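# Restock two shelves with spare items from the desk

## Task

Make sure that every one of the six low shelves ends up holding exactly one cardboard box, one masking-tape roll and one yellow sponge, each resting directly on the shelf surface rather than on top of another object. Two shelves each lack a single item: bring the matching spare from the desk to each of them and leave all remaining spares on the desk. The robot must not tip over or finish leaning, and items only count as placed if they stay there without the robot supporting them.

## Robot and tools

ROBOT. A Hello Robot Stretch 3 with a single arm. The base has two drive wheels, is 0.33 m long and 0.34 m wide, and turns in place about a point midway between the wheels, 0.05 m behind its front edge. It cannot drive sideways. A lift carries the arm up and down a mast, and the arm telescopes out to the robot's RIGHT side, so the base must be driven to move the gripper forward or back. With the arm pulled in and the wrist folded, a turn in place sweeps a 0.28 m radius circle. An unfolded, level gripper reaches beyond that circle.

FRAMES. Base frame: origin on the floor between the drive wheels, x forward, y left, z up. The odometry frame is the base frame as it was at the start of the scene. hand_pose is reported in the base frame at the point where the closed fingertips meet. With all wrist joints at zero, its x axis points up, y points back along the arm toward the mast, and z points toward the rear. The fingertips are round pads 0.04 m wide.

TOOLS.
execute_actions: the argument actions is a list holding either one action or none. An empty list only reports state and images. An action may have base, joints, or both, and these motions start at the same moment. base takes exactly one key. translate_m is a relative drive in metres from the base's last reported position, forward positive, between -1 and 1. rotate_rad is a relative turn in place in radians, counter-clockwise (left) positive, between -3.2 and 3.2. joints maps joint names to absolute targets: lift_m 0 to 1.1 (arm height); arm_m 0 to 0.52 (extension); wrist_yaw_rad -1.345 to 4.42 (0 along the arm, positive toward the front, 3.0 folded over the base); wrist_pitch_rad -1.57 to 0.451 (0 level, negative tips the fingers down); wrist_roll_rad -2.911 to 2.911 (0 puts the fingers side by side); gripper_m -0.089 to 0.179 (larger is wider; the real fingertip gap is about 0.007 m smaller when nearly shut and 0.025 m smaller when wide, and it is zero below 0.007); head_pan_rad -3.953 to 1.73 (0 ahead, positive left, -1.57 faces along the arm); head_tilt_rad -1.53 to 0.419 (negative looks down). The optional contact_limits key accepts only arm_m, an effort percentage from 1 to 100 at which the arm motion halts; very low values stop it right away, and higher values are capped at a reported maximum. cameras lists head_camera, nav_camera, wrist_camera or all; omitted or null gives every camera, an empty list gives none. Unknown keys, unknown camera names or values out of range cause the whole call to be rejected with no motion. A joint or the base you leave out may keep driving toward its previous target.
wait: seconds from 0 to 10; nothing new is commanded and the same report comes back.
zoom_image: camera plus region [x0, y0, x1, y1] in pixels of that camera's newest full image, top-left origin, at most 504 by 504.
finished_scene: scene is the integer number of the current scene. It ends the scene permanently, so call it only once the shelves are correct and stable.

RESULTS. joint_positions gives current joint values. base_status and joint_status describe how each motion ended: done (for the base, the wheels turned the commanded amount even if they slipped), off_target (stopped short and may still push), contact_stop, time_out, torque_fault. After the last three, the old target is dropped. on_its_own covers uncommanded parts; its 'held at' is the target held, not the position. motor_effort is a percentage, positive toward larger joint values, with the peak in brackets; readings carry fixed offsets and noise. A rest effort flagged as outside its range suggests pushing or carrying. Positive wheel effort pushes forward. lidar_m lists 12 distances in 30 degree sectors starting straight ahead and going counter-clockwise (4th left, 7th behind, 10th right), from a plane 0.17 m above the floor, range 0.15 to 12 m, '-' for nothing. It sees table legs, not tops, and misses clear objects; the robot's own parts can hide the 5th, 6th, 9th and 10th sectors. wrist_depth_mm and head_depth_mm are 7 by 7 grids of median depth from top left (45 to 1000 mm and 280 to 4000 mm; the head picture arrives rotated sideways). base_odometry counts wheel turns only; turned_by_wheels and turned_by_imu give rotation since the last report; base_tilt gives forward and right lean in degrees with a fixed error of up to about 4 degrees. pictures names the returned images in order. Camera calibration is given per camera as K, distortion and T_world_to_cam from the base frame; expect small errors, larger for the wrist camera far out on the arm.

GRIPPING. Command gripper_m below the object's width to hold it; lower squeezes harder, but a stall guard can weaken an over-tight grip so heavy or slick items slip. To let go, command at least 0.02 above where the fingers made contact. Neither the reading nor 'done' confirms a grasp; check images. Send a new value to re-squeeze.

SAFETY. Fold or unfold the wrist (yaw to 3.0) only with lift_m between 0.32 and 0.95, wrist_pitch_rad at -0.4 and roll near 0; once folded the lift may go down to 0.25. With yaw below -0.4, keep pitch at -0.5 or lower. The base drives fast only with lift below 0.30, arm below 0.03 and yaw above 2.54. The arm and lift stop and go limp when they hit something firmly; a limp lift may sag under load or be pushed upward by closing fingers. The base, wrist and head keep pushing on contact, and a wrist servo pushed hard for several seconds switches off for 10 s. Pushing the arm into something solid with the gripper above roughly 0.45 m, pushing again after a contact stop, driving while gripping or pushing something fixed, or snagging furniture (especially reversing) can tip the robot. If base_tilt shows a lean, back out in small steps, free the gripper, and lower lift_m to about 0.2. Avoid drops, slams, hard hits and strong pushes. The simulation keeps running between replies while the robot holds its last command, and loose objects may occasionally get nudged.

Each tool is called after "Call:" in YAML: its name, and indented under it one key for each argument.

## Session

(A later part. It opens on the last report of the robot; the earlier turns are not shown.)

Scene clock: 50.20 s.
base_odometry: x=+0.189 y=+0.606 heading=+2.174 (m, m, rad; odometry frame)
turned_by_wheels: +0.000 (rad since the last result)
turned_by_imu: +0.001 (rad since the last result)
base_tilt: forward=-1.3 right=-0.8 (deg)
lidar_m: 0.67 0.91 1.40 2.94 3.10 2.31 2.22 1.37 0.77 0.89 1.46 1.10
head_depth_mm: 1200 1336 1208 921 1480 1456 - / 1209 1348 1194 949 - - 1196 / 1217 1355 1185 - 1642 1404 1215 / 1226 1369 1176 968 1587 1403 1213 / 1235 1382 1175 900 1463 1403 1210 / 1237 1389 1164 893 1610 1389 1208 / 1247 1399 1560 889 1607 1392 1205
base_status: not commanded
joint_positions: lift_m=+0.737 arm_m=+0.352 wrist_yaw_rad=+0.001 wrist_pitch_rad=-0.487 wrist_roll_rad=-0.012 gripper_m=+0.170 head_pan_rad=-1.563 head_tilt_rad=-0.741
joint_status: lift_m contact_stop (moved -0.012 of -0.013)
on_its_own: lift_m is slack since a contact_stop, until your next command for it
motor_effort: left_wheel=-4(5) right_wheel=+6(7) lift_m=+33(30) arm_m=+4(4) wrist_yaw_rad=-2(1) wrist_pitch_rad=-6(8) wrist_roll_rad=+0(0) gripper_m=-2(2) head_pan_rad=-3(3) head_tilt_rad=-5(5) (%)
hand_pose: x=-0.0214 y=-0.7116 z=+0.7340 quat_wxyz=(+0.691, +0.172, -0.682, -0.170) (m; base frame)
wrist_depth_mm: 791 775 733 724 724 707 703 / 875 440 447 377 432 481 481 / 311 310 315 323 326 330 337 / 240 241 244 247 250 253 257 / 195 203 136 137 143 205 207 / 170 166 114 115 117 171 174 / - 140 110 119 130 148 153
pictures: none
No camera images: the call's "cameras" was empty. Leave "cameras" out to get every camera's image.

Fingers touched the desk. Raise slightly and close.

Call:
execute_actions:
  actions:
    - {"joints":{"lift_m":0.75,"wrist_pitch_rad":-0.5}}
  cameras: []

Call:
execute_actions:
  actions:
    - {"joints":{"gripper_m":0.075}}
  cameras: ["wrist_camera","head_camera"]

Scene clock: 51.90 s.
base_odometry: x=+0.189 y=+0.606 heading=+2.174 (m, m, rad; odometry frame)
turned_by_wheels: +0.000 (rad since the last result)
turned_by_imu: +0.001 (rad since the last result)
base_tilt: forward=-1.2 right=-0.8 (deg)
lidar_m: 0.67 0.91 1.40 2.94 3.09 2.30 2.22 1.37 0.77 0.89 1.47 1.10
head_depth_mm: 1196 1335 1204 921 1400 1460 - / 1206 1346 1201 946 - 1385 1197 / 1219 1357 1185 - 1610 1413 1221 / 1226 1367 1173 913 1584 1408 1212 / 1231 1384 1165 901 1468 1399 1210 / 1240 1393 1160 893 1607 1391 1210 / 1249 1397 1560 889 1609 1387 1200
base_status: not commanded
joint_positions: lift_m=+0.750 arm_m=+0.352 wrist_yaw_rad=+0.001 wrist_pitch_rad=-0.513 wrist_roll_rad=-0.012 gripper_m=+0.170 head_pan_rad=-1.563 head_tilt_rad=-0.741
joint_status: all done
motor_effort: left_wheel=-4(5) right_wheel=+6(6) lift_m=+40(41) arm_m=+4(4) wrist_yaw_rad=-1(0) wrist_pitch_rad=+6(5) wrist_roll_rad=+0(0) gripper_m=+0(2) head_pan_rad=-2(3) head_tilt_rad=-5(4) (%)
hand_pose: x=-0.0214 y=-0.7080 z=+0.7418 quat_wxyz=(+0.688, +0.181, -0.679, -0.178) (m; base frame)
wrist_depth_mm: 795 783 741 737 707 712 693 / 877 435 437 376 420 465 482 / 312 315 320 324 330 335 337 / 247 247 250 255 255 258 261 / 203 208 147 146 160 213 215 / 178 175 124 124 125 180 181 / - 147 117 125 138 152 157
pictures: none
No camera images: the call's "cameras" was empty. Leave "cameras" out to get every camera's image.

Scene clock: 53.33 s.
base_odometry: x=+0.189 y=+0.606 heading=+2.174 (m, m, rad; odometry frame)
turned_by_wheels: +0.000 (rad since the last result)
turned_by_imu: +0.000 (rad since the last result)
base_tilt: forward=-1.2 right=-0.8 (deg)
lidar_m: 0.67 0.92 1.40 2.98 3.09 2.32 2.23 1.36 0.77 0.89 1.46 1.10
head_depth_mm: 1196 1335 1203 919 1404 1459 - / 1205 1346 1190 947 - 1387 1201 / 1212 1356 1188 - 1613 1418 1220 / 1226 1373 1175 857 1585 1406 1216 / 1236 1381 1169 902 1463 1401 1213 / 1243 1390 1159 894 1612 1389 1212 / 1241 1403 1561 889 1601 1391 1199
base_status: not commanded
joint_positions: lift_m=+0.750 arm_m=+0.352 wrist_yaw_rad=+0.000 wrist_pitch_rad=-0.513 wrist_roll_rad=-0.012 gripper_m=+0.076 head_pan_rad=-1.563 head_tilt_rad=-0.741
joint_status: all done
motor_effort: left_wheel=-4(3) right_wheel=+6(5) lift_m=+39(40) arm_m=+4(4) wrist_yaw_rad=-1(1) wrist_pitch_rad=+5(5) wrist_roll_rad=+0(0) gripper_m=-20(100) head_pan_rad=-4(3) head_tilt_rad=-4(5) (%)
hand_pose: x=-0.0214 y=-0.7080 z=+0.7418 quat_wxyz=(+0.688, +0.181, -0.679, -0.178) (m; base frame)
wrist_depth_mm: 814 794 739 729 699 704 680 / 884 431 440 380 426 471 473 / 312 315 321 321 327 332 337 / 246 249 250 252 258 259 261 / 204 205 145 146 148 213 214 / 174 178 123 125 130 183 181 / 151 148 122 131 147 152 158
pictures: head_camera (sideways: a quarter turn clockwise sets it upright), wrist_camera
camera_calibration (this result's frames):
head_camera: T_world_to_cam=[[-0.0399131, 0.640963, -0.766533, 1.01297], [0.999185, 0.0209572, -0.0345032, 0.0478196], [-0.00605086, -0.767286, -0.641277, 0.789071], [0, 0, 0, 1]] pos_world=[-0.00257526, -0.0448346, 1.28414]
wrist_camera: T_world_to_cam=[[-0.999575, -0.00786745, 0.028069, -0.0470792], [-0.0270252, 0.611049, -0.791131, 1.0601], [-0.0109274, -0.791553, -0.611002, 0.0569821], [0, 0, 0, 1]] pos_world=[-0.0177872, -0.603038, 0.874814]
Images, in order (width x height): head_camera 896x504, wrist_camera 644x364.

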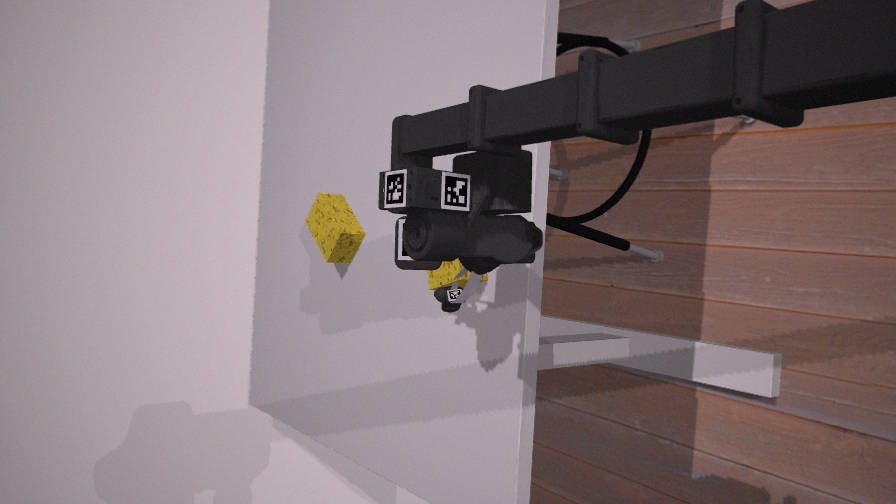

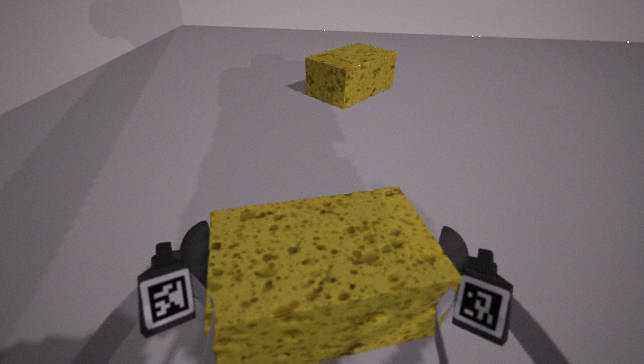

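Call:
execute_actions:
  actions:
    - {"joints":{"lift_m":0.785}}
  cameras: ["wrist_camera"]

Call:
execute_actions:
  actions:
    - {"base":{"rotate_rad":1.3},"joints":{"arm_m":0.1}}
  cameras: ["wrist_camera","nav_camera"]

Scene clock: 56.23 s.
base_odometry: x=+0.189 y=+0.606 heading=+2.174 (m, m, rad; odometry frame)
turned_by_wheels: +0.000 (rad since the last result)
turned_by_imu: +0.001 (rad since the last result)
base_tilt: forward=-1.2 right=-0.8 (deg)
lidar_m: 0.67 0.91 1.40 2.94 3.09 2.31 2.22 1.36 0.77 0.89 1.46 1.10
head_depth_mm: 1199 1336 1202 922 1374 - - / 1207 1347 1196 - - 1385 1224 / 1212 1353 1241 - 1585 1416 1218 / 1224 1368 1172 830 1547 1404 1210 / 1231 1375 1168 900 1470 1405 1207 / 1236 1398 1159 893 1610 1394 1206 / 1250 1405 1562 888 1609 1389 1200
base_status: not commanded
joint_positions: lift_m=+0.785 arm_m=+0.352 wrist_yaw_rad=+0.001 wrist_pitch_rad=-0.515 wrist_roll_rad=-0.012 gripper_m=+0.076 head_pan_rad=-1.563 head_tilt_rad=-0.741
joint_status: all done
motor_effort: left_wheel=-4(4) right_wheel=+5(6) lift_m=+40(42) arm_m=+4(4) wrist_yaw_rad=-2(2) wrist_pitch_rad=+7(6) wrist_roll_rad=+0(0) gripper_m=-20(20) head_pan_rad=-3(4) head_tilt_rad=-5(4) (%)
hand_pose: x=-0.0214 y=-0.7077 z=+0.7763 quat_wxyz=(+0.688, +0.182, -0.679, -0.179) (m; base frame)
wrist_depth_mm: 808 781 769 752 732 731 714 / 887 571 539 550 558 573 584 / 403 387 394 382 401 409 416 / 302 305 308 310 312 319 324 / 248 251 146 147 148 261 262 / 213 216 123 124 130 226 222 / 186 181 122 131 152 186 192
pictures: wrist_camera
camera_calibration (this result's frames):
wrist_camera: T_world_to_cam=[[-0.999575, -0.00793222, 0.0280468, -0.0480726], [-0.0270229, 0.61281, -0.789768, 1.08738], [-0.0109227, -0.790191, -0.612764, 0.0806529], [0, 0, 0, 1]] pos_world=[-0.017787, -0.603008, 0.909549]
Images, in order (width x height): wrist_camera 644x364.

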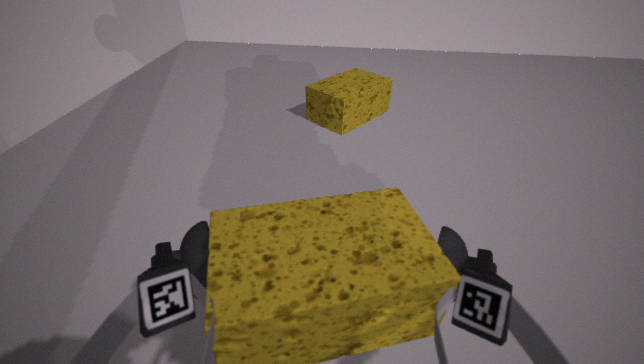

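Scene clock: 59.30 s.
base_odometry: x=+0.189 y=+0.606 heading=-2.809 (m, m, rad; odometry frame)
turned_by_wheels: +1.300 (rad since the last result)
turned_by_imu: +1.306 (rad since the last result)
base_tilt: forward=-1.3 right=-0.8 (deg)
lidar_m: 1.73 2.98 2.53 2.31 1.73 1.37 0.77 0.95 1.21 0.67 1.10 0.92
head_depth_mm: 1002 1126 1293 1515 1692 - - / 982 1101 1263 1472 1674 - 1181 / 958 1078 1223 1428 1604 - 1196 / 941 1056 1200 1386 1531 - 1190 / 922 1032 1165 1352 1534 1398 1209 / 916 1028 1161 1103 1119 1250 1206 / 908 1011 1140 1060 1116 1246 1201
base_status: done
joint_positions: lift_m=+0.785 arm_m=+0.100 wrist_yaw_rad=+0.000 wrist_pitch_rad=-0.515 wrist_roll_rad=-0.012 gripper_m=+0.076 head_pan_rad=-1.563 head_tilt_rad=-0.741
joint_status: all done
motor_effort: left_wheel=-3(10) right_wheel=+6(11) lift_m=+40(40) arm_m=-4(7) wrist_yaw_rad=-1(1) wrist_pitch_rad=+6(6) wrist_roll_rad=+0(0) gripper_m=-20(19) head_pan_rad=-3(2) head_tilt_rad=-5(5) (%)
hand_pose: x=-0.0215 y=-0.4565 z=+0.7763 quat_wxyz=(+0.688, +0.182, -0.679, -0.179) (m; base frame)
wrist_depth_mm: 629 658 672 705 739 760 839 / 666 718 744 756 834 868 921 / 614 621 777 846 894 954 - / 481 485 741 921 987 - - / 413 430 145 147 149 - - / 660 661 123 124 130 - - / 572 801 121 131 153 908 937
pictures: nav_camera (sideways: a quarter turn counterclockwise sets it upright), wrist_camera
camera_calibration (this result's frames):
nav_camera: T_world_to_cam=[[-0.0286775, -0.66335, 0.74776, -0.926966], [-0.999501, 0.0289652, -0.0126365, 0.07535], [-0.0132766, -0.747749, -0.663849, 0.821123], [0, 0, 0, 1]] pos_world=[0.0596311, -0.003092, 1.2392]
wrist_camera: T_world_to_cam=[[-0.999577, -0.0077442, 0.0280484, -0.046036], [-0.0269066, 0.612983, -0.789638, 0.933418], [-0.0110781, -0.790058, -0.612932, 0.279269], [0, 0, 0, 1]] pos_world=[-0.0178077, -0.351887, 0.909526]
Images, in order (width x height): nav_camera 672x504, wrist_camera 644x364.

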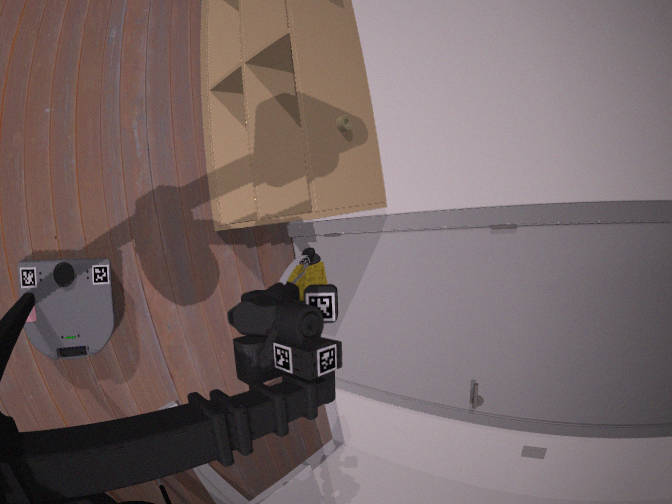

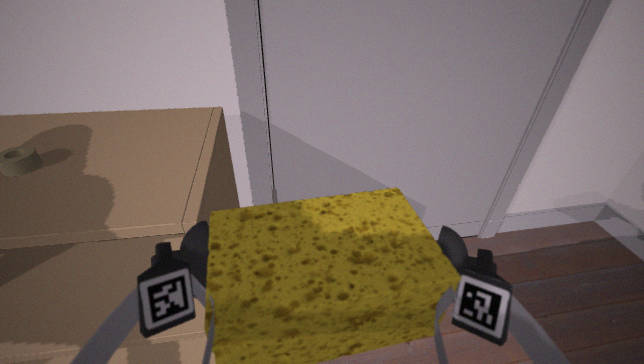

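Call:
execute_actions:
  actions:
    - {"base":{"translate_m":0.65},"joints":{"arm_m":0.33,"lift_m":0.71}}

Scene clock: 69.77 s.
base_odometry: x=-0.426 y=+0.393 heading=-2.809 (m, m, rad; odometry frame)
turned_by_wheels: +0.000 (rad since the last result)
turned_by_imu: +0.003 (rad since the last result)
base_tilt: forward=-1.2 right=-0.7 (deg)
lidar_m: 1.64 2.39 2.82 2.45 2.80 1.95 1.41 1.56 0.81 0.55 0.97 0.81
head_depth_mm: 890 1001 1148 1100 969 1244 1282 / 869 979 1119 1129 937 - 1217 / 855 960 1091 1184 1133 1107 1216 / 837 938 1064 1131 865 1079 1191 / 825 921 1042 1076 896 1046 1180 / 808 902 1019 1066 869 1044 1162 / 796 884 998 1060 865 1037 1158
base_status: done
joint_positions: lift_m=+0.710 arm_m=+0.330 wrist_yaw_rad=+0.000 wrist_pitch_rad=-0.516 wrist_roll_rad=-0.012 gripper_m=+0.076 head_pan_rad=-1.563 head_tilt_rad=-0.741
joint_status: all done
motor_effort: left_wheel=-4(5) right_wheel=+5(11) lift_m=+30(39) arm_m=+4(7) wrist_yaw_rad=-1(1) wrist_pitch_rad=+7(7) wrist_roll_rad=+0(0) gripper_m=-20(20) head_pan_rad=-2(2) head_tilt_rad=-4(5) (%)
hand_pose: x=-0.0215 y=-0.6855 z=+0.7015 quat_wxyz=(+0.688, +0.182, -0.679, -0.180) (m; base frame)
wrist_depth_mm: 332 344 360 381 398 421 443 / 364 377 393 420 434 467 482 / 396 412 435 467 477 512 519 / 358 365 365 366 376 379 384 / 299 300 146 148 149 310 310 / 251 257 123 125 130 252 258 / 221 215 121 131 152 221 228
pictures: head_camera (sideways: a quarter turn clockwise sets it upright), nav_camera (sideways: a quarter turn counterclockwise sets it upright), wrist_camera
camera_calibration (this result's frames):
head_camera: T_world_to_cam=[[-0.0399053, 0.640986, -0.766514, 1.01294], [0.999185, 0.0209457, -0.0345028, 0.0478191], [-0.00606061, -0.767266, -0.6413, 0.789101], [0, 0, 0, 1]] pos_world=[-0.00257583, -0.044834, 1.28414]
nav_camera: T_world_to_cam=[[-0.0286835, -0.663354, 0.747756, -0.926962], [-0.9995, 0.0289744, -0.0126363, 0.0753498], [-0.0132834, -0.747745, -0.663853, 0.821128], [0, 0, 0, 1]] pos_world=[0.0596311, -0.00309214, 1.2392]
wrist_camera: T_world_to_cam=[[-0.999577, -0.00775545, 0.0280425, -0.0457169], [-0.0268999, 0.613616, -0.789146, 1.0148], [-0.0110871, -0.789567, -0.613565, 0.0532766], [0, 0, 0, 1]] pos_world=[-0.0178089, -0.580986, 0.834795]
Images, in order (width x height): head_camera 896x504, nav_camera 672x504, wrist_camera 644x364.

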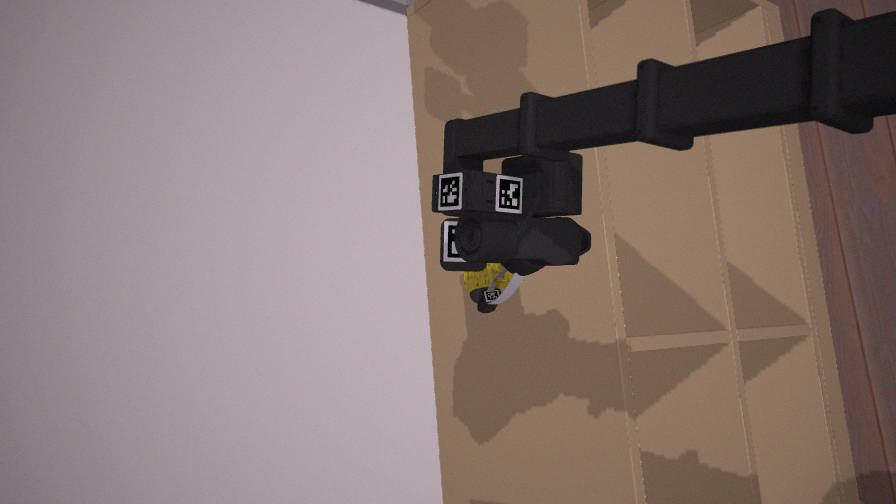

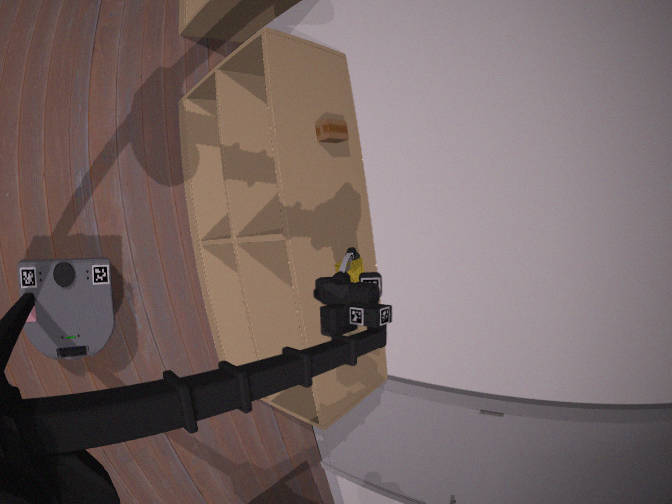

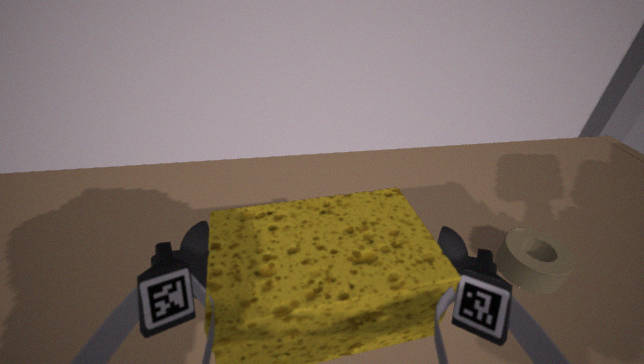

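Call:
execute_actions:
  actions:
    - {"joints":{"lift_m":0.648}}
  cameras: ["wrist_camera"]

Scene clock: 72.30 s.
base_odometry: x=-0.426 y=+0.393 heading=-2.809 (m, m, rad; odometry frame)
turned_by_wheels: +0.000 (rad since the last result)
turned_by_imu: +0.001 (rad since the last result)
base_tilt: forward=-1.2 right=-0.8 (deg)
lidar_m: 1.64 2.39 2.82 2.44 2.80 1.94 1.41 1.56 0.81 0.55 0.97 0.81
head_depth_mm: 888 1002 1149 1102 966 1245 1235 / 874 979 1121 1093 936 1114 - / 855 958 1094 1101 - 1105 1210 / 841 937 1067 1081 875 1080 1191 / 823 920 1043 1075 883 1048 1185 / 809 902 1022 1066 869 1042 1167 / 795 884 998 1061 863 1039 1156
base_status: not commanded
joint_positions: lift_m=+0.648 arm_m=+0.330 wrist_yaw_rad=+0.000 wrist_pitch_rad=-0.516 wrist_roll_rad=-0.012 gripper_m=+0.076 head_pan_rad=-1.563 head_tilt_rad=-0.741
joint_status: all done
motor_effort: left_wheel=-4(4) right_wheel=+6(5) lift_m=+30(32) arm_m=+5(4) wrist_yaw_rad=-1(1) wrist_pitch_rad=+7(7) wrist_roll_rad=+0(0) gripper_m=-20(20) head_pan_rad=-4(3) head_tilt_rad=-5(4) (%)
hand_pose: x=-0.0215 y=-0.6855 z=+0.6395 quat_wxyz=(+0.688, +0.182, -0.679, -0.180) (m; base frame)
wrist_depth_mm: 332 347 363 380 398 421 439 / 362 375 396 415 439 469 481 / 326 332 335 343 341 347 352 / 257 261 264 266 266 271 252 / 214 217 145 147 149 222 217 / 182 184 123 125 130 193 191 / 158 155 122 131 153 160 165
pictures: wrist_camera
camera_calibration (this result's frames):
wrist_camera: T_world_to_cam=[[-0.999577, -0.00775521, 0.0280424, -0.0439783], [-0.0268996, 0.613618, -0.789145, 0.96588], [-0.0110873, -0.789565, -0.613567, 0.0152402], [0, 0, 0, 1]] pos_world=[-0.0178089, -0.580989, 0.772804]
Images, in order (width x height): wrist_camera 644x364.

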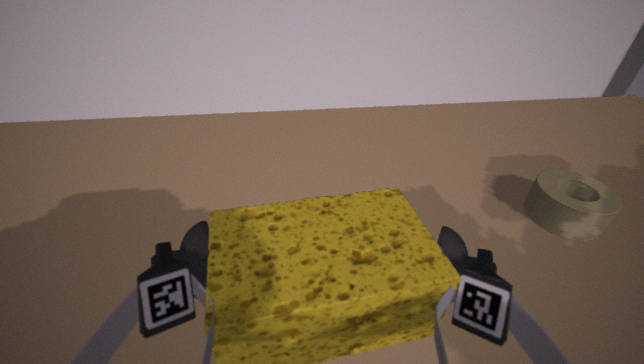

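Call:
execute_actions:
  actions:
    - {"joints":{"lift_m":0.641}}
  cameras: []

Call:
execute_actions:
  actions:
    - {"joints":{"gripper_m":0.16}}
  cameras: ["wrist_camera"]

Scene clock: 73.83 s.
base_odometry: x=-0.426 y=+0.393 heading=-2.809 (m, m, rad; odometry frame)
turned_by_wheels: +0.000 (rad since the last result)
turned_by_imu: +0.000 (rad since the last result)
base_tilt: forward=-1.2 right=-0.8 (deg)
lidar_m: 1.64 2.38 2.82 2.45 2.80 1.94 1.42 1.56 0.81 0.55 0.97 0.80
head_depth_mm: 889 1006 1150 1101 967 1251 1227 / 871 981 1125 1093 936 1114 - / 854 958 1091 1107 - 1109 1214 / 838 939 1067 1080 876 1075 1190 / 827 920 1040 1074 884 1045 1183 / 808 905 1018 1066 868 1043 1165 / 796 884 997 1065 863 1040 1157
base_status: not commanded
joint_positions: lift_m=+0.641 arm_m=+0.330 wrist_yaw_rad=+0.000 wrist_pitch_rad=-0.516 wrist_roll_rad=-0.012 gripper_m=+0.076 head_pan_rad=-1.563 head_tilt_rad=-0.741
joint_status: all done
motor_effort: left_wheel=-4(4) right_wheel=+6(6) lift_m=+29(30) arm_m=+4(4) wrist_yaw_rad=+0(1) wrist_pitch_rad=+7(7) wrist_roll_rad=+0(0) gripper_m=-20(20) head_pan_rad=-4(2) head_tilt_rad=-5(5) (%)
hand_pose: x=-0.0215 y=-0.6855 z=+0.6325 quat_wxyz=(+0.688, +0.182, -0.679, -0.180) (m; base frame)
wrist_depth_mm: 329 348 360 379 397 415 440 / 360 377 392 415 436 457 485 / 310 314 321 325 327 332 339 / 248 249 251 254 257 260 230 / 203 206 145 147 149 213 208 / 174 178 123 125 130 185 182 / 151 148 121 131 147 153 158
pictures: none
No camera images: the call's "cameras" was empty. Leave "cameras" out to get every camera's image.

Scene clock: 75.17 s.
base_odometry: x=-0.426 y=+0.393 heading=-2.809 (m, m, rad; odometry frame)
turned_by_wheels: +0.000 (rad since the last result)
turned_by_imu: +0.000 (rad since the last result)
base_tilt: forward=-1.2 right=-0.8 (deg)
lidar_m: 1.64 2.38 2.82 2.45 2.80 1.94 1.42 1.56 0.81 0.55 0.97 0.80
head_depth_mm: 889 1004 1149 1098 965 1242 1228 / 872 980 1120 1094 935 1116 - / 855 961 1092 1110 - 1109 1210 / 838 941 1062 1081 875 1077 1188 / 827 921 1041 1074 873 1048 1183 / 811 901 1019 1069 870 1046 1165 / 795 884 995 1058 864 1040 1156
base_status: not commanded
joint_positions: lift_m=+0.641 arm_m=+0.330 wrist_yaw_rad=+0.000 wrist_pitch_rad=-0.516 wrist_roll_rad=-0.012 gripper_m=+0.160 head_pan_rad=-1.563 head_tilt_rad=-0.741
joint_status: all done
motor_effort: left_wheel=-4(4) right_wheel=+5(6) lift_m=+29(29) arm_m=+4(4) wrist_yaw_rad=-1(0) wrist_pitch_rad=+7(7) wrist_roll_rad=+0(0) gripper_m=+1(100) head_pan_rad=-4(4) head_tilt_rad=-5(4) (%)
hand_pose: x=-0.0215 y=-0.6855 z=+0.6325 quat_wxyz=(+0.688, +0.182, -0.679, -0.180) (m; base frame)
wrist_depth_mm: 330 348 362 380 402 418 447 / 360 376 389 416 439 454 480 / 310 318 319 326 328 336 340 / 247 248 253 255 258 260 230 / 202 209 152 147 154 214 209 / 178 - 129 125 129 - 183 / - 149 119 129 148 153 159
pictures: wrist_camera
camera_calibration (this result's frames):
wrist_camera: T_world_to_cam=[[-0.999577, -0.00775455, 0.0280426, -0.0437823], [-0.0268994, 0.613618, -0.789145, 0.960368], [-0.011088, -0.789565, -0.613567, 0.0109538], [0, 0, 0, 1]] pos_world=[-0.017809, -0.58099, 0.765818]
Images, in order (width x height): wrist_camera 644x364.

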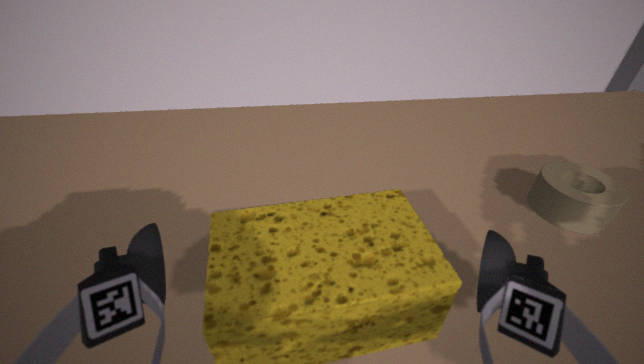

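Call:
execute_actions:
  actions:
    - {"joints":{"lift_m":0.73,"arm_m":0.24,"head_pan_rad":-2.6,"head_tilt_rad":-0.5}}
  cameras: ["wrist_camera"]

Call:
execute_actions:
  actions:
    - {"base":{"rotate_rad":-0.62},"joints":{"lift_m":0.85,"arm_m":0.0,"head_pan_rad":-2.3}}
  cameras: ["head_camera","nav_camera"]

Scene clock: 80.87 s.
base_odometry: x=-0.426 y=+0.393 heading=-2.809 (m, m, rad; odometry frame)
turned_by_wheels: +0.000 (rad since the last result)
turned_by_imu: +0.001 (rad since the last result)
base_tilt: forward=-1.2 right=-0.8 (deg)
lidar_m: 1.64 2.38 2.82 2.44 2.79 1.94 1.42 1.56 0.81 0.55 0.97 0.80
head_depth_mm: 1700 1832 1941 1459 2201 1705 1406 / 1774 1893 2010 1532 2111 1709 1402 / 1826 1948 2115 2289 2177 1693 1390 / 1880 2028 2202 2384 2163 1688 1386 / 1919 2064 2230 2421 2150 1679 1384 / 1657 1764 1876 1947 2006 1681 1378 / 1389 1460 1537 1621 1718 1569 1162
base_status: not commanded
joint_positions: lift_m=+0.730 arm_m=+0.240 wrist_yaw_rad=+0.000 wrist_pitch_rad=-0.516 wrist_roll_rad=-0.012 gripper_m=+0.160 head_pan_rad=-2.593 head_tilt_rad=-0.508
joint_status: all done
motor_effort: left_wheel=-4(4) right_wheel=+5(6) lift_m=+40(43) arm_m=-4(6) wrist_yaw_rad=+0(0) wrist_pitch_rad=+7(7) wrist_roll_rad=+0(0) gripper_m=+1(0) head_pan_rad=-4(38) head_tilt_rad=+4(20) (%)
hand_pose: x=-0.0215 y=-0.5964 z=+0.7211 quat_wxyz=(+0.688, +0.182, -0.679, -0.180) (m; base frame)
wrist_depth_mm: 405 419 438 465 483 500 526 / 439 460 475 505 538 567 580 / 467 489 504 535 530 527 629 / 391 397 400 405 404 413 420 / 324 329 330 270 337 339 342 / 280 - 279 256 276 - 288 / 234 235 242 244 245 242 251
pictures: wrist_camera
camera_calibration (this result's frames):
wrist_camera: T_world_to_cam=[[-0.999577, -0.00775456, 0.0280427, -0.045577], [-0.0268995, 0.613618, -0.789145, 0.975639], [-0.011088, -0.789565, -0.613567, 0.135692], [0, 0, 0, 1]] pos_world=[-0.017809, -0.491885, 0.854454]
Images, in order (width x height): wrist_camera 644x364.

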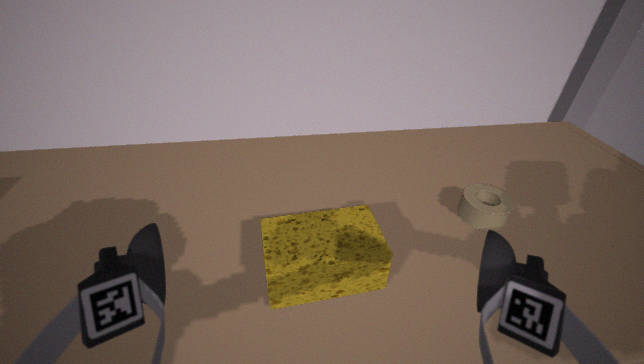

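Scene clock: 83.87 s.
base_odometry: x=-0.426 y=+0.393 heading=+2.854 (m, m, rad; odometry frame)
turned_by_wheels: -0.620 (rad since the last result)
turned_by_imu: -0.622 (rad since the last result)
base_tilt: forward=-1.2 right=-0.8 (deg)
lidar_m: 0.80 1.10 2.39 2.90 2.79 2.45 1.94 1.42 1.56 0.81 0.55 0.55
head_depth_mm: 1769 1910 2026 1562 2226 1718 1410 / 1763 1907 2013 1606 2115 1702 1403 / 1776 1910 2033 1625 2100 1700 1390 / 1766 1909 2017 1612 2165 1698 1388 / 1774 1899 2006 1597 1991 1675 1456 / 1774 1910 2077 2273 2135 1684 1412 / 1777 1917 2072 2263 2141 1672 1369
base_status: done
joint_positions: lift_m=+0.850 arm_m=+0.000 wrist_yaw_rad=+0.000 wrist_pitch_rad=-0.516 wrist_roll_rad=-0.012 gripper_m=+0.160 head_pan_rad=-2.307 head_tilt_rad=-0.507
joint_status: all done
motor_effort: left_wheel=+5(11) right_wheel=-5(9) lift_m=+40(47) arm_m=-4(3) wrist_yaw_rad=+0(1) wrist_pitch_rad=+7(7) wrist_roll_rad=+0(0) gripper_m=+0(0) head_pan_rad=+3(23) head_tilt_rad=+3(3) (%)
hand_pose: x=-0.0216 y=-0.3564 z=+0.8411 quat_wxyz=(+0.688, +0.182, -0.679, -0.180) (m; base frame)
wrist_depth_mm: 601 679 826 - - - - / 635 749 900 - - - - / 680 755 760 - - - - / 582 582 599 851 - - - / 456 500 829 876 - - - / 415 - 737 - - - - / 596 602 886 999 - 992 -
pictures: head_camera (sideways: a quarter turn clockwise sets it upright), nav_camera (sideways: a quarter turn counterclockwise sets it upright)
camera_calibration (this result's frames):
head_camera: T_world_to_cam=[[0.273633, 0.354146, -0.894263, 1.1776], [0.743892, -0.667294, -0.0366407, 0.0521705], [-0.609713, -0.655209, -0.44604, 0.538743], [0, 0, 0, 1]] pos_world=[-0.0325606, -0.0292398, 1.2953]
nav_camera: T_world_to_cam=[[-0.341773, -0.326949, 0.881077, -1.09887], [-0.718572, 0.695142, -0.0207844, 0.0842491], [-0.605678, -0.640221, -0.472517, 0.575816], [0, 0, 0, 1]] pos_world=[0.0337348, -0.0491894, 1.24202]
Images, in order (width x height): head_camera 896x504, nav_camera 672x504.

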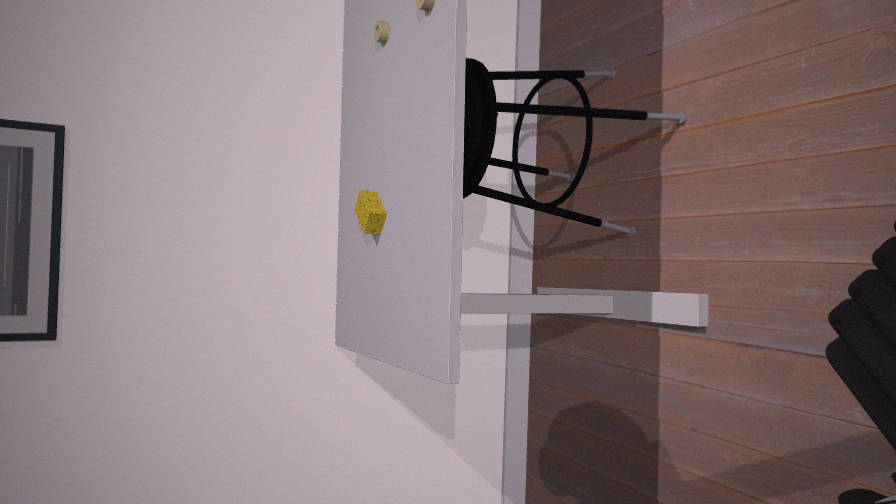

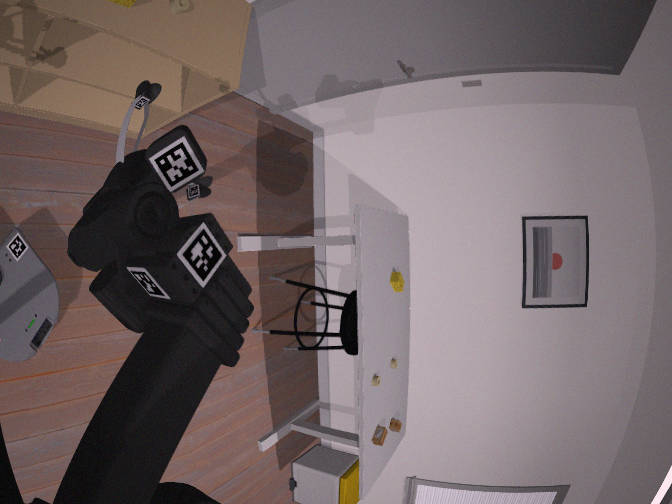

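Call:
execute_actions:
  actions:
    - {"base":{"translate_m":-0.95},"joints":{"head_pan_rad":-2.55,"head_tilt_rad":-0.7,"gripper_m":0.175}}
  cameras: ["head_camera","nav_camera"]

Scene clock: 96.00 s.
base_odometry: x=+0.486 y=+0.124 heading=+2.854 (m, m, rad; odometry frame)
turned_by_wheels: +0.000 (rad since the last result)
turned_by_imu: +0.001 (rad since the last result)
base_tilt: forward=-1.3 right=-0.8 (deg)
lidar_m: 1.76 2.53 2.94 2.06 2.09 1.65 1.23 1.03 0.78 1.05 1.64 1.39
head_depth_mm: 1332 1495 1683 986 1634 1464 1255 / 1302 1452 1548 980 1721 1463 1246 / 1269 1420 1314 974 1498 1458 1267 / 1241 1380 1306 915 1642 1450 1294 / 1216 1345 1290 962 1601 1481 - / 1195 1315 1287 955 836 1515 - / 1167 1289 1272 948 829 1506 -
base_status: done
joint_positions: lift_m=+0.850 arm_m=+0.000 wrist_yaw_rad=+0.000 wrist_pitch_rad=-0.516 wrist_roll_rad=-0.012 gripper_m=+0.175 head_pan_rad=-2.543 head_tilt_rad=-0.691
joint_status: all done
motor_effort: left_wheel=+5(6) right_wheel=-5(10) lift_m=+40(40) arm_m=-4(4) wrist_yaw_rad=-1(0) wrist_pitch_rad=+7(7) wrist_roll_rad=+0(0) gripper_m=+1(73) head_pan_rad=-4(20) head_tilt_rad=-4(21) (%)
hand_pose: x=-0.0216 y=-0.3564 z=+0.8411 quat_wxyz=(+0.688, +0.182, -0.679, -0.180) (m; base frame)
wrist_depth_mm: - - - - - - 869 / - - 846 742 758 773 786 / - - - - 547 550 564 / - - - - 769 439 421 / - - - - - - 373 / - - - - - - - / 943 989 969 966 994 - -
pictures: head_camera (sideways: a quarter turn clockwise sets it upright), nav_camera (sideways: a quarter turn counterclockwise sets it upright)
camera_calibration (this result's frames):
head_camera: T_world_to_cam=[[0.477915, 0.368446, -0.797399, 1.05004], [0.572776, -0.818959, -0.0351193, 0.0512251], [-0.665977, -0.439947, -0.60243, 0.742562], [0, 0, 0, 1]] pos_world=[-0.0366429, -0.0182453, 1.28644]
nav_camera: T_world_to_cam=[[-0.535456, -0.324469, 0.779748, -0.965569], [-0.533485, 0.845686, -0.0144395, 0.0748555], [-0.654737, -0.423715, -0.625927, 0.775707], [0, 0, 0, 1]] pos_world=[0.0307983, -0.0479221, 1.23952]
Images, in order (width x height): head_camera 896x504, nav_camera 672x504.

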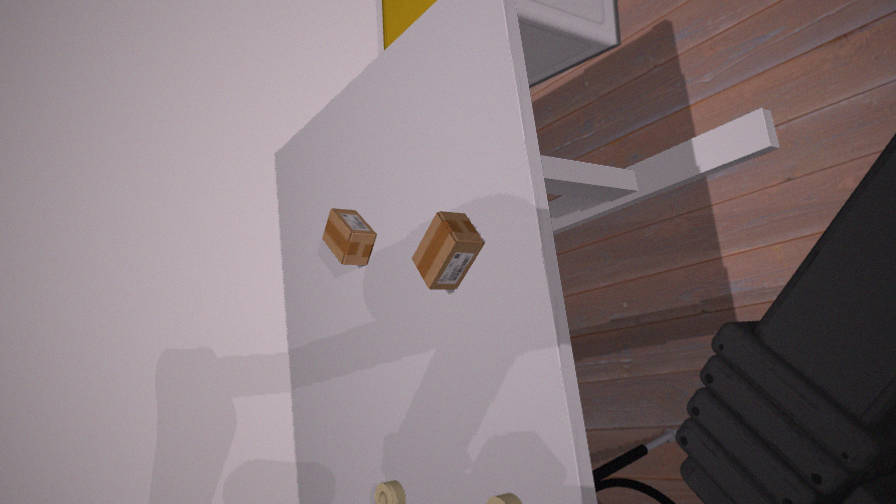

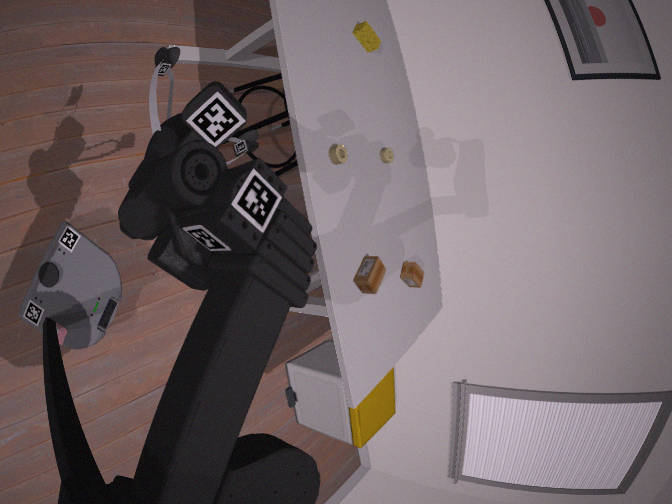

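Call:
zoom_image:
  camera: "head_camera"
  region: [300, 180, 520, 320]

Region (300, 180, 520, 320) of head_camera's 896x504 image, scaled by 2.291, with more detail than that image has; it fills the top 321 rows of this view, and the rest is white.

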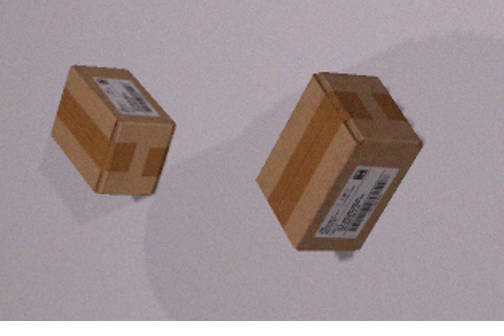

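Call:
execute_actions:
  actions:
    - {"base":{"rotate_rad":-1.155},"joints":{"head_pan_rad":-1.45,"head_tilt_rad":-0.75,"arm_m":0.47,"wrist_yaw_rad":0.8,"gripper_m":0.16}}

Scene clock: 106.47 s.
base_odometry: x=+0.486 y=+0.124 heading=+1.699 (m, m, rad; odometry frame)
turned_by_wheels: -1.155 (rad since the last result)
turned_by_imu: -1.157 (rad since the last result)
base_tilt: forward=-1.2 right=-0.8 (deg)
lidar_m: 1.67 1.23 1.39 2.52 3.11 2.28 1.77 2.09 1.23 1.03 0.99 0.79
head_depth_mm: 1397 1568 - - 1627 1422 1222 / 1357 1503 1098 949 1679 1414 1220 / 1312 1464 - 911 1596 1379 1214 / 1276 1423 1121 883 1623 1407 1213 / 1239 1385 1168 893 1620 1397 1210 / 1208 1340 1157 895 1570 1400 1205 / 1172 1302 1152 888 1525 1392 1201
base_status: done
joint_positions: lift_m=+0.850 arm_m=+0.470 wrist_yaw_rad=+0.799 wrist_pitch_rad=-0.516 wrist_roll_rad=-0.012 gripper_m=+0.160 head_pan_rad=-1.457 head_tilt_rad=-0.741
joint_status: all done
motor_effort: left_wheel=+4(8) right_wheel=-4(8) lift_m=+40(40) arm_m=+4(4) wrist_yaw_rad=-1(1) wrist_pitch_rad=+7(7) wrist_roll_rad=+0(0) gripper_m=+0(71) head_pan_rad=+3(38) head_tilt_rad=-5(12) (%)
hand_pose: x=+0.1298 y=-0.7617 z=+0.8411 quat_wxyz=(+0.704, +0.432, -0.555, +0.102) (m; base frame)
wrist_depth_mm: - 965 847 743 677 622 563 / 655 708 720 758 723 652 612 / 514 520 498 528 542 554 560 / 409 411 417 415 406 374 432 / 334 342 339 345 346 352 356 / 293 - 289 236 293 - 301 / 244 244 253 209 250 251 260
pictures: head_camera (sideways: a quarter turn clockwise sets it upright), nav_camera (sideways: a quarter turn counterclockwise sets it upright), wrist_camera
camera_calibration (this result's frames):
head_camera: T_world_to_cam=[[-0.107636, 0.633196, -0.766471, 1.0133], [0.991334, 0.126752, -0.0345019, 0.0478658], [0.0753051, -0.763542, -0.641352, 0.788672], [0, 0, 0, 1]] pos_world=[0.00222569, -0.0454999, 1.28413]
nav_camera: T_world_to_cam=[[0.0418048, -0.662707, 0.747711, -0.927333], [-0.99694, -0.0771432, -0.0126338, 0.0753309], [0.0660534, -0.744895, -0.663904, 0.82071], [0, 0, 0, 1]] pos_world=[0.0596567, 0.00260423, 1.2392]
wrist_camera: T_world_to_cam=[[-0.691563, -0.721772, 0.0280424, -0.482899], [-0.45852, 0.408669, -0.789145, 1.07574], [0.558122, -0.558601, -0.613567, 0.182522], [0, 0, 0, 1]] pos_world=[0.057422, -0.686207, 0.974444]
Images, in order (width x height): head_camera 896x504, nav_camera 672x504, wrist_camera 644x364.

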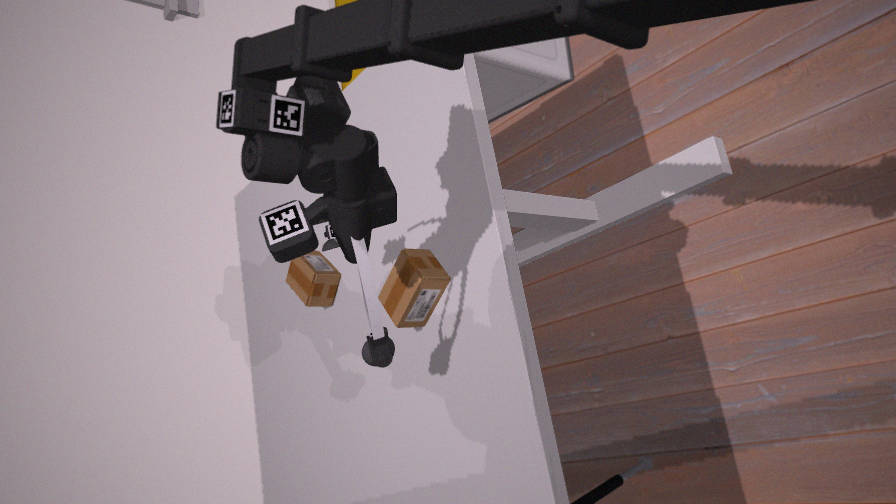

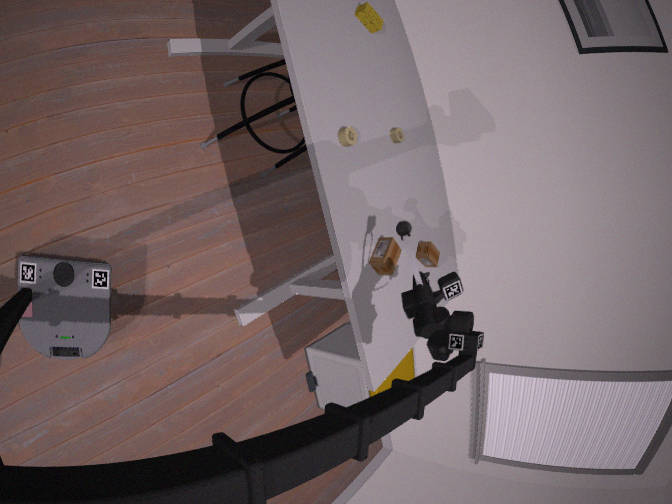

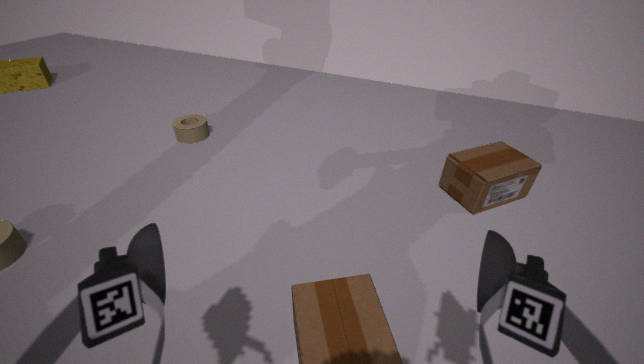

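Call:
execute_actions:
  actions:
    - {"joints":{"arm_m":0.485,"lift_m":0.753,"gripper_m":0.13}}
  cameras: ["wrist_camera","head_camera"]

Scene clock: 109.80 s.
base_odometry: x=+0.486 y=+0.124 heading=+1.699 (m, m, rad; odometry frame)
turned_by_wheels: +0.000 (rad since the last result)
turned_by_imu: +0.001 (rad since the last result)
base_tilt: forward=-1.2 right=-0.8 (deg)
lidar_m: 1.66 1.23 1.39 2.52 3.11 2.28 1.77 2.09 1.23 1.03 0.99 0.79
head_depth_mm: 1394 1581 1722 1245 - - - / 1358 1531 1680 914 1690 1418 1224 / 1310 1465 1248 878 1590 1383 1212 / 1272 1413 1177 874 1629 1406 1214 / 1234 1384 1165 878 1624 1399 1211 / 1207 1337 1160 894 1575 1394 1207 / 1176 1305 1151 886 1519 1394 1202
base_status: not commanded
joint_positions: lift_m=+0.753 arm_m=+0.485 wrist_yaw_rad=+0.799 wrist_pitch_rad=-0.513 wrist_roll_rad=-0.012 gripper_m=+0.130 head_pan_rad=-1.457 head_tilt_rad=-0.741
joint_status: all done
motor_effort: left_wheel=+4(4) right_wheel=-4(4) lift_m=+29(36) arm_m=+4(4) wrist_yaw_rad=+0(0) wrist_pitch_rad=+5(7) wrist_roll_rad=+0(0) gripper_m=+0(97) head_pan_rad=+3(4) head_tilt_rad=-5(4) (%)
hand_pose: x=+0.1301 y=-0.7770 z=+0.7451 quat_wxyz=(+0.704, +0.431, -0.556, +0.103) (m; base frame)
wrist_depth_mm: 684 701 721 709 657 615 554 / 435 420 452 457 466 321 484 / 317 320 326 333 333 304 342 / 249 255 256 258 261 265 266 / 208 209 211 144 208 217 218 / 177 183 176 122 126 187 184 / 158 151 156 106 111 154 160
pictures: head_camera (sideways: a quarter turn clockwise sets it upright), wrist_camera
camera_calibration (this result's frames):
head_camera: T_world_to_cam=[[-0.107636, 0.633196, -0.766471, 1.0133], [0.991334, 0.126752, -0.0345019, 0.0478658], [0.0753051, -0.763542, -0.641352, 0.788672], [0, 0, 0, 1]] pos_world=[0.00222569, -0.0454999, 1.28413]
wrist_camera: T_world_to_cam=[[-0.691624, -0.721712, 0.0280694, -0.491009], [-0.456908, 0.4071, -0.790889, 1.00624], [0.559367, -0.559823, -0.611316, 0.112119], [0, 0, 0, 1]] pos_world=[0.0574502, -0.701241, 0.878146]
Images, in order (width x height): head_camera 896x504, wrist_camera 644x364.

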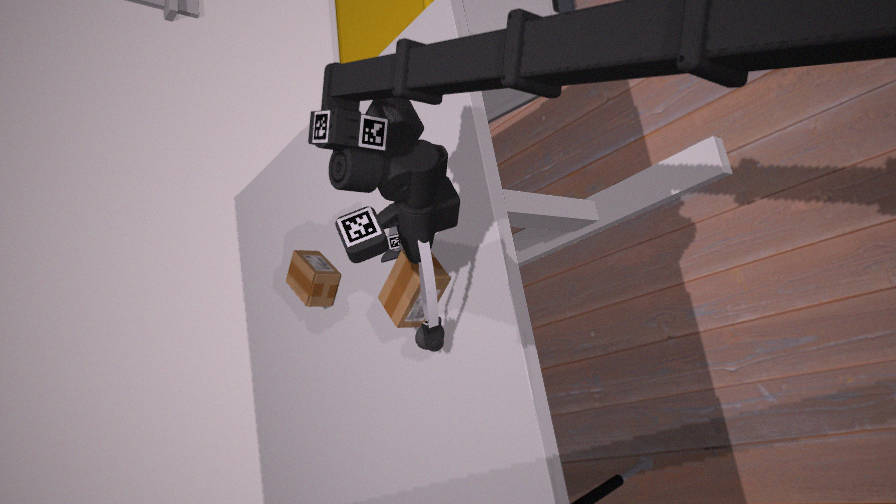

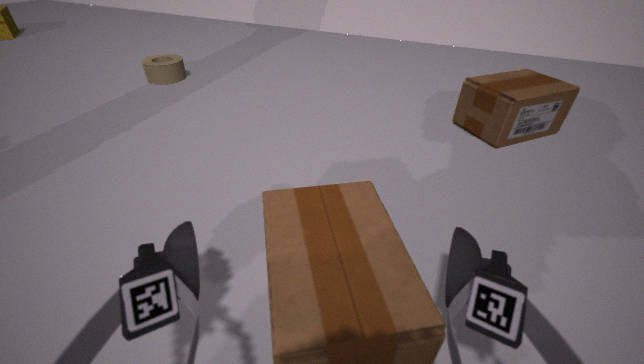

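Call:
execute_actions:
  actions:
    - {"joints":{"lift_m":0.759,"gripper_m":0.03}}
  cameras: ["wrist_camera"]

Call:
execute_actions:
  actions:
    - {"joints":{"lift_m":0.80}}
  cameras: ["wrist_camera"]

Scene clock: 113.23 s.
base_odometry: x=+0.486 y=+0.124 heading=+1.699 (m, m, rad; odometry frame)
turned_by_wheels: +0.000 (rad since the last result)
turned_by_imu: +0.001 (rad since the last result)
base_tilt: forward=-1.2 right=-0.8 (deg)
lidar_m: 1.66 1.23 1.39 2.52 3.10 2.28 1.77 2.09 1.23 1.03 0.99 0.79
head_depth_mm: 1398 1584 1726 1458 - - - / 1360 1531 1673 916 1682 1419 1222 / 1310 1458 1237 880 1596 1375 1225 / 1273 1420 1178 875 1624 1399 1214 / 1236 1380 1161 875 1617 1403 1210 / 1200 1341 1164 894 1570 1392 1199 / 1173 1296 1149 887 1522 1388 1198
base_status: not commanded
joint_positions: lift_m=+0.759 arm_m=+0.485 wrist_yaw_rad=+0.799 wrist_pitch_rad=-0.513 wrist_roll_rad=-0.012 gripper_m=+0.031 head_pan_rad=-1.457 head_tilt_rad=-0.741
joint_status: all done
motor_effort: left_wheel=+4(4) right_wheel=-4(4) lift_m=+40(42) arm_m=+4(4) wrist_yaw_rad=+0(1) wrist_pitch_rad=+6(6) wrist_roll_rad=+0(1) gripper_m=-25(100) head_pan_rad=+3(4) head_tilt_rad=-5(4) (%)
hand_pose: x=+0.1301 y=-0.7770 z=+0.7507 quat_wxyz=(+0.704, +0.431, -0.555, +0.103) (m; base frame)
wrist_depth_mm: 706 731 736 724 679 613 545 / 450 426 467 473 485 492 505 / 330 333 339 340 348 313 351 / 261 262 266 268 270 274 276 / 215 217 217 151 223 224 226 / 183 184 130 129 131 189 191 / 160 160 153 113 155 164 165
pictures: wrist_camera
camera_calibration (this result's frames):
wrist_camera: T_world_to_cam=[[-0.691402, -0.721908, 0.0284942, -0.491661], [-0.457348, 0.406809, -0.790784, 1.0104], [0.559281, -0.559781, -0.611432, 0.11568], [0, 0, 0, 1]] pos_world=[0.0574737, -0.70122, 0.883751]
Images, in order (width x height): wrist_camera 644x364.

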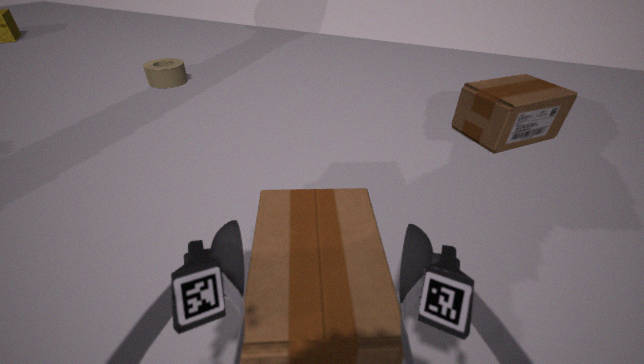

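Scene clock: 114.43 s.
base_odometry: x=+0.486 y=+0.124 heading=+1.699 (m, m, rad; odometry frame)
turned_by_wheels: +0.000 (rad since the last result)
turned_by_imu: +0.000 (rad since the last result)
base_tilt: forward=-1.2 right=-0.8 (deg)
lidar_m: 1.66 1.23 1.40 2.52 3.10 2.28 1.76 2.09 1.23 1.03 0.99 0.79
head_depth_mm: 1397 1572 1732 - - - 1201 / 1350 1524 - 945 1681 1419 1222 / 1313 1461 1298 909 1591 1380 1219 / 1272 1418 1148 872 1626 1403 1213 / 1243 1377 1165 877 1613 1398 1207 / 1204 1337 1156 893 1576 1392 1205 / 1174 1301 1150 889 1519 1389 1200
base_status: not commanded
joint_positions: lift_m=+0.800 arm_m=+0.485 wrist_yaw_rad=+0.800 wrist_pitch_rad=-0.522 wrist_roll_rad=-0.013 gripper_m=+0.034 head_pan_rad=-1.457 head_tilt_rad=-0.741
joint_status: all done
motor_effort: left_wheel=+5(5) right_wheel=-6(4) lift_m=+41(45) arm_m=+4(4) wrist_yaw_rad=-1(0) wrist_pitch_rad=+9(11) wrist_roll_rad=+1(1) gripper_m=-15(25) head_pan_rad=+3(2) head_tilt_rad=-5(4) (%)
hand_pose: x=+0.1291 y=-0.7761 z=+0.7898 quat_wxyz=(+0.704, +0.433, -0.553, +0.100) (m; base frame)
wrist_depth_mm: 851 876 808 747 674 612 558 / 547 551 562 576 591 592 572 / 403 409 416 423 424 336 436 / 318 324 325 329 334 331 342 / 267 270 272 170 285 277 280 / 227 230 142 139 149 235 235 / 199 200 194 118 193 205 206
pictures: wrist_camera
camera_calibration (this result's frames):
wrist_camera: T_world_to_cam=[[-0.69107, -0.722225, 0.0285235, -0.493081], [-0.462505, 0.411539, -0.785318, 1.04054], [0.555438, -0.555902, -0.618435, 0.149621], [0, 0, 0, 1]] pos_world=[0.0573983, -0.701164, 0.923753]
Images, in order (width x height): wrist_camera 644x364.

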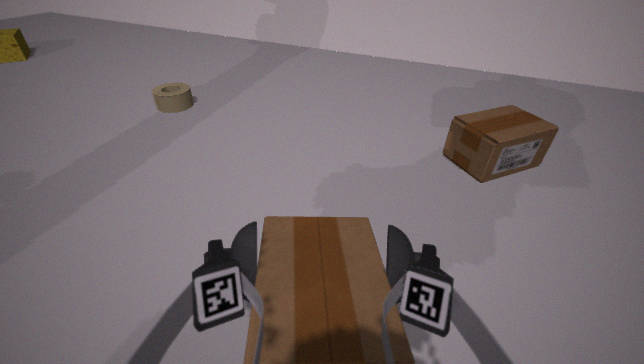

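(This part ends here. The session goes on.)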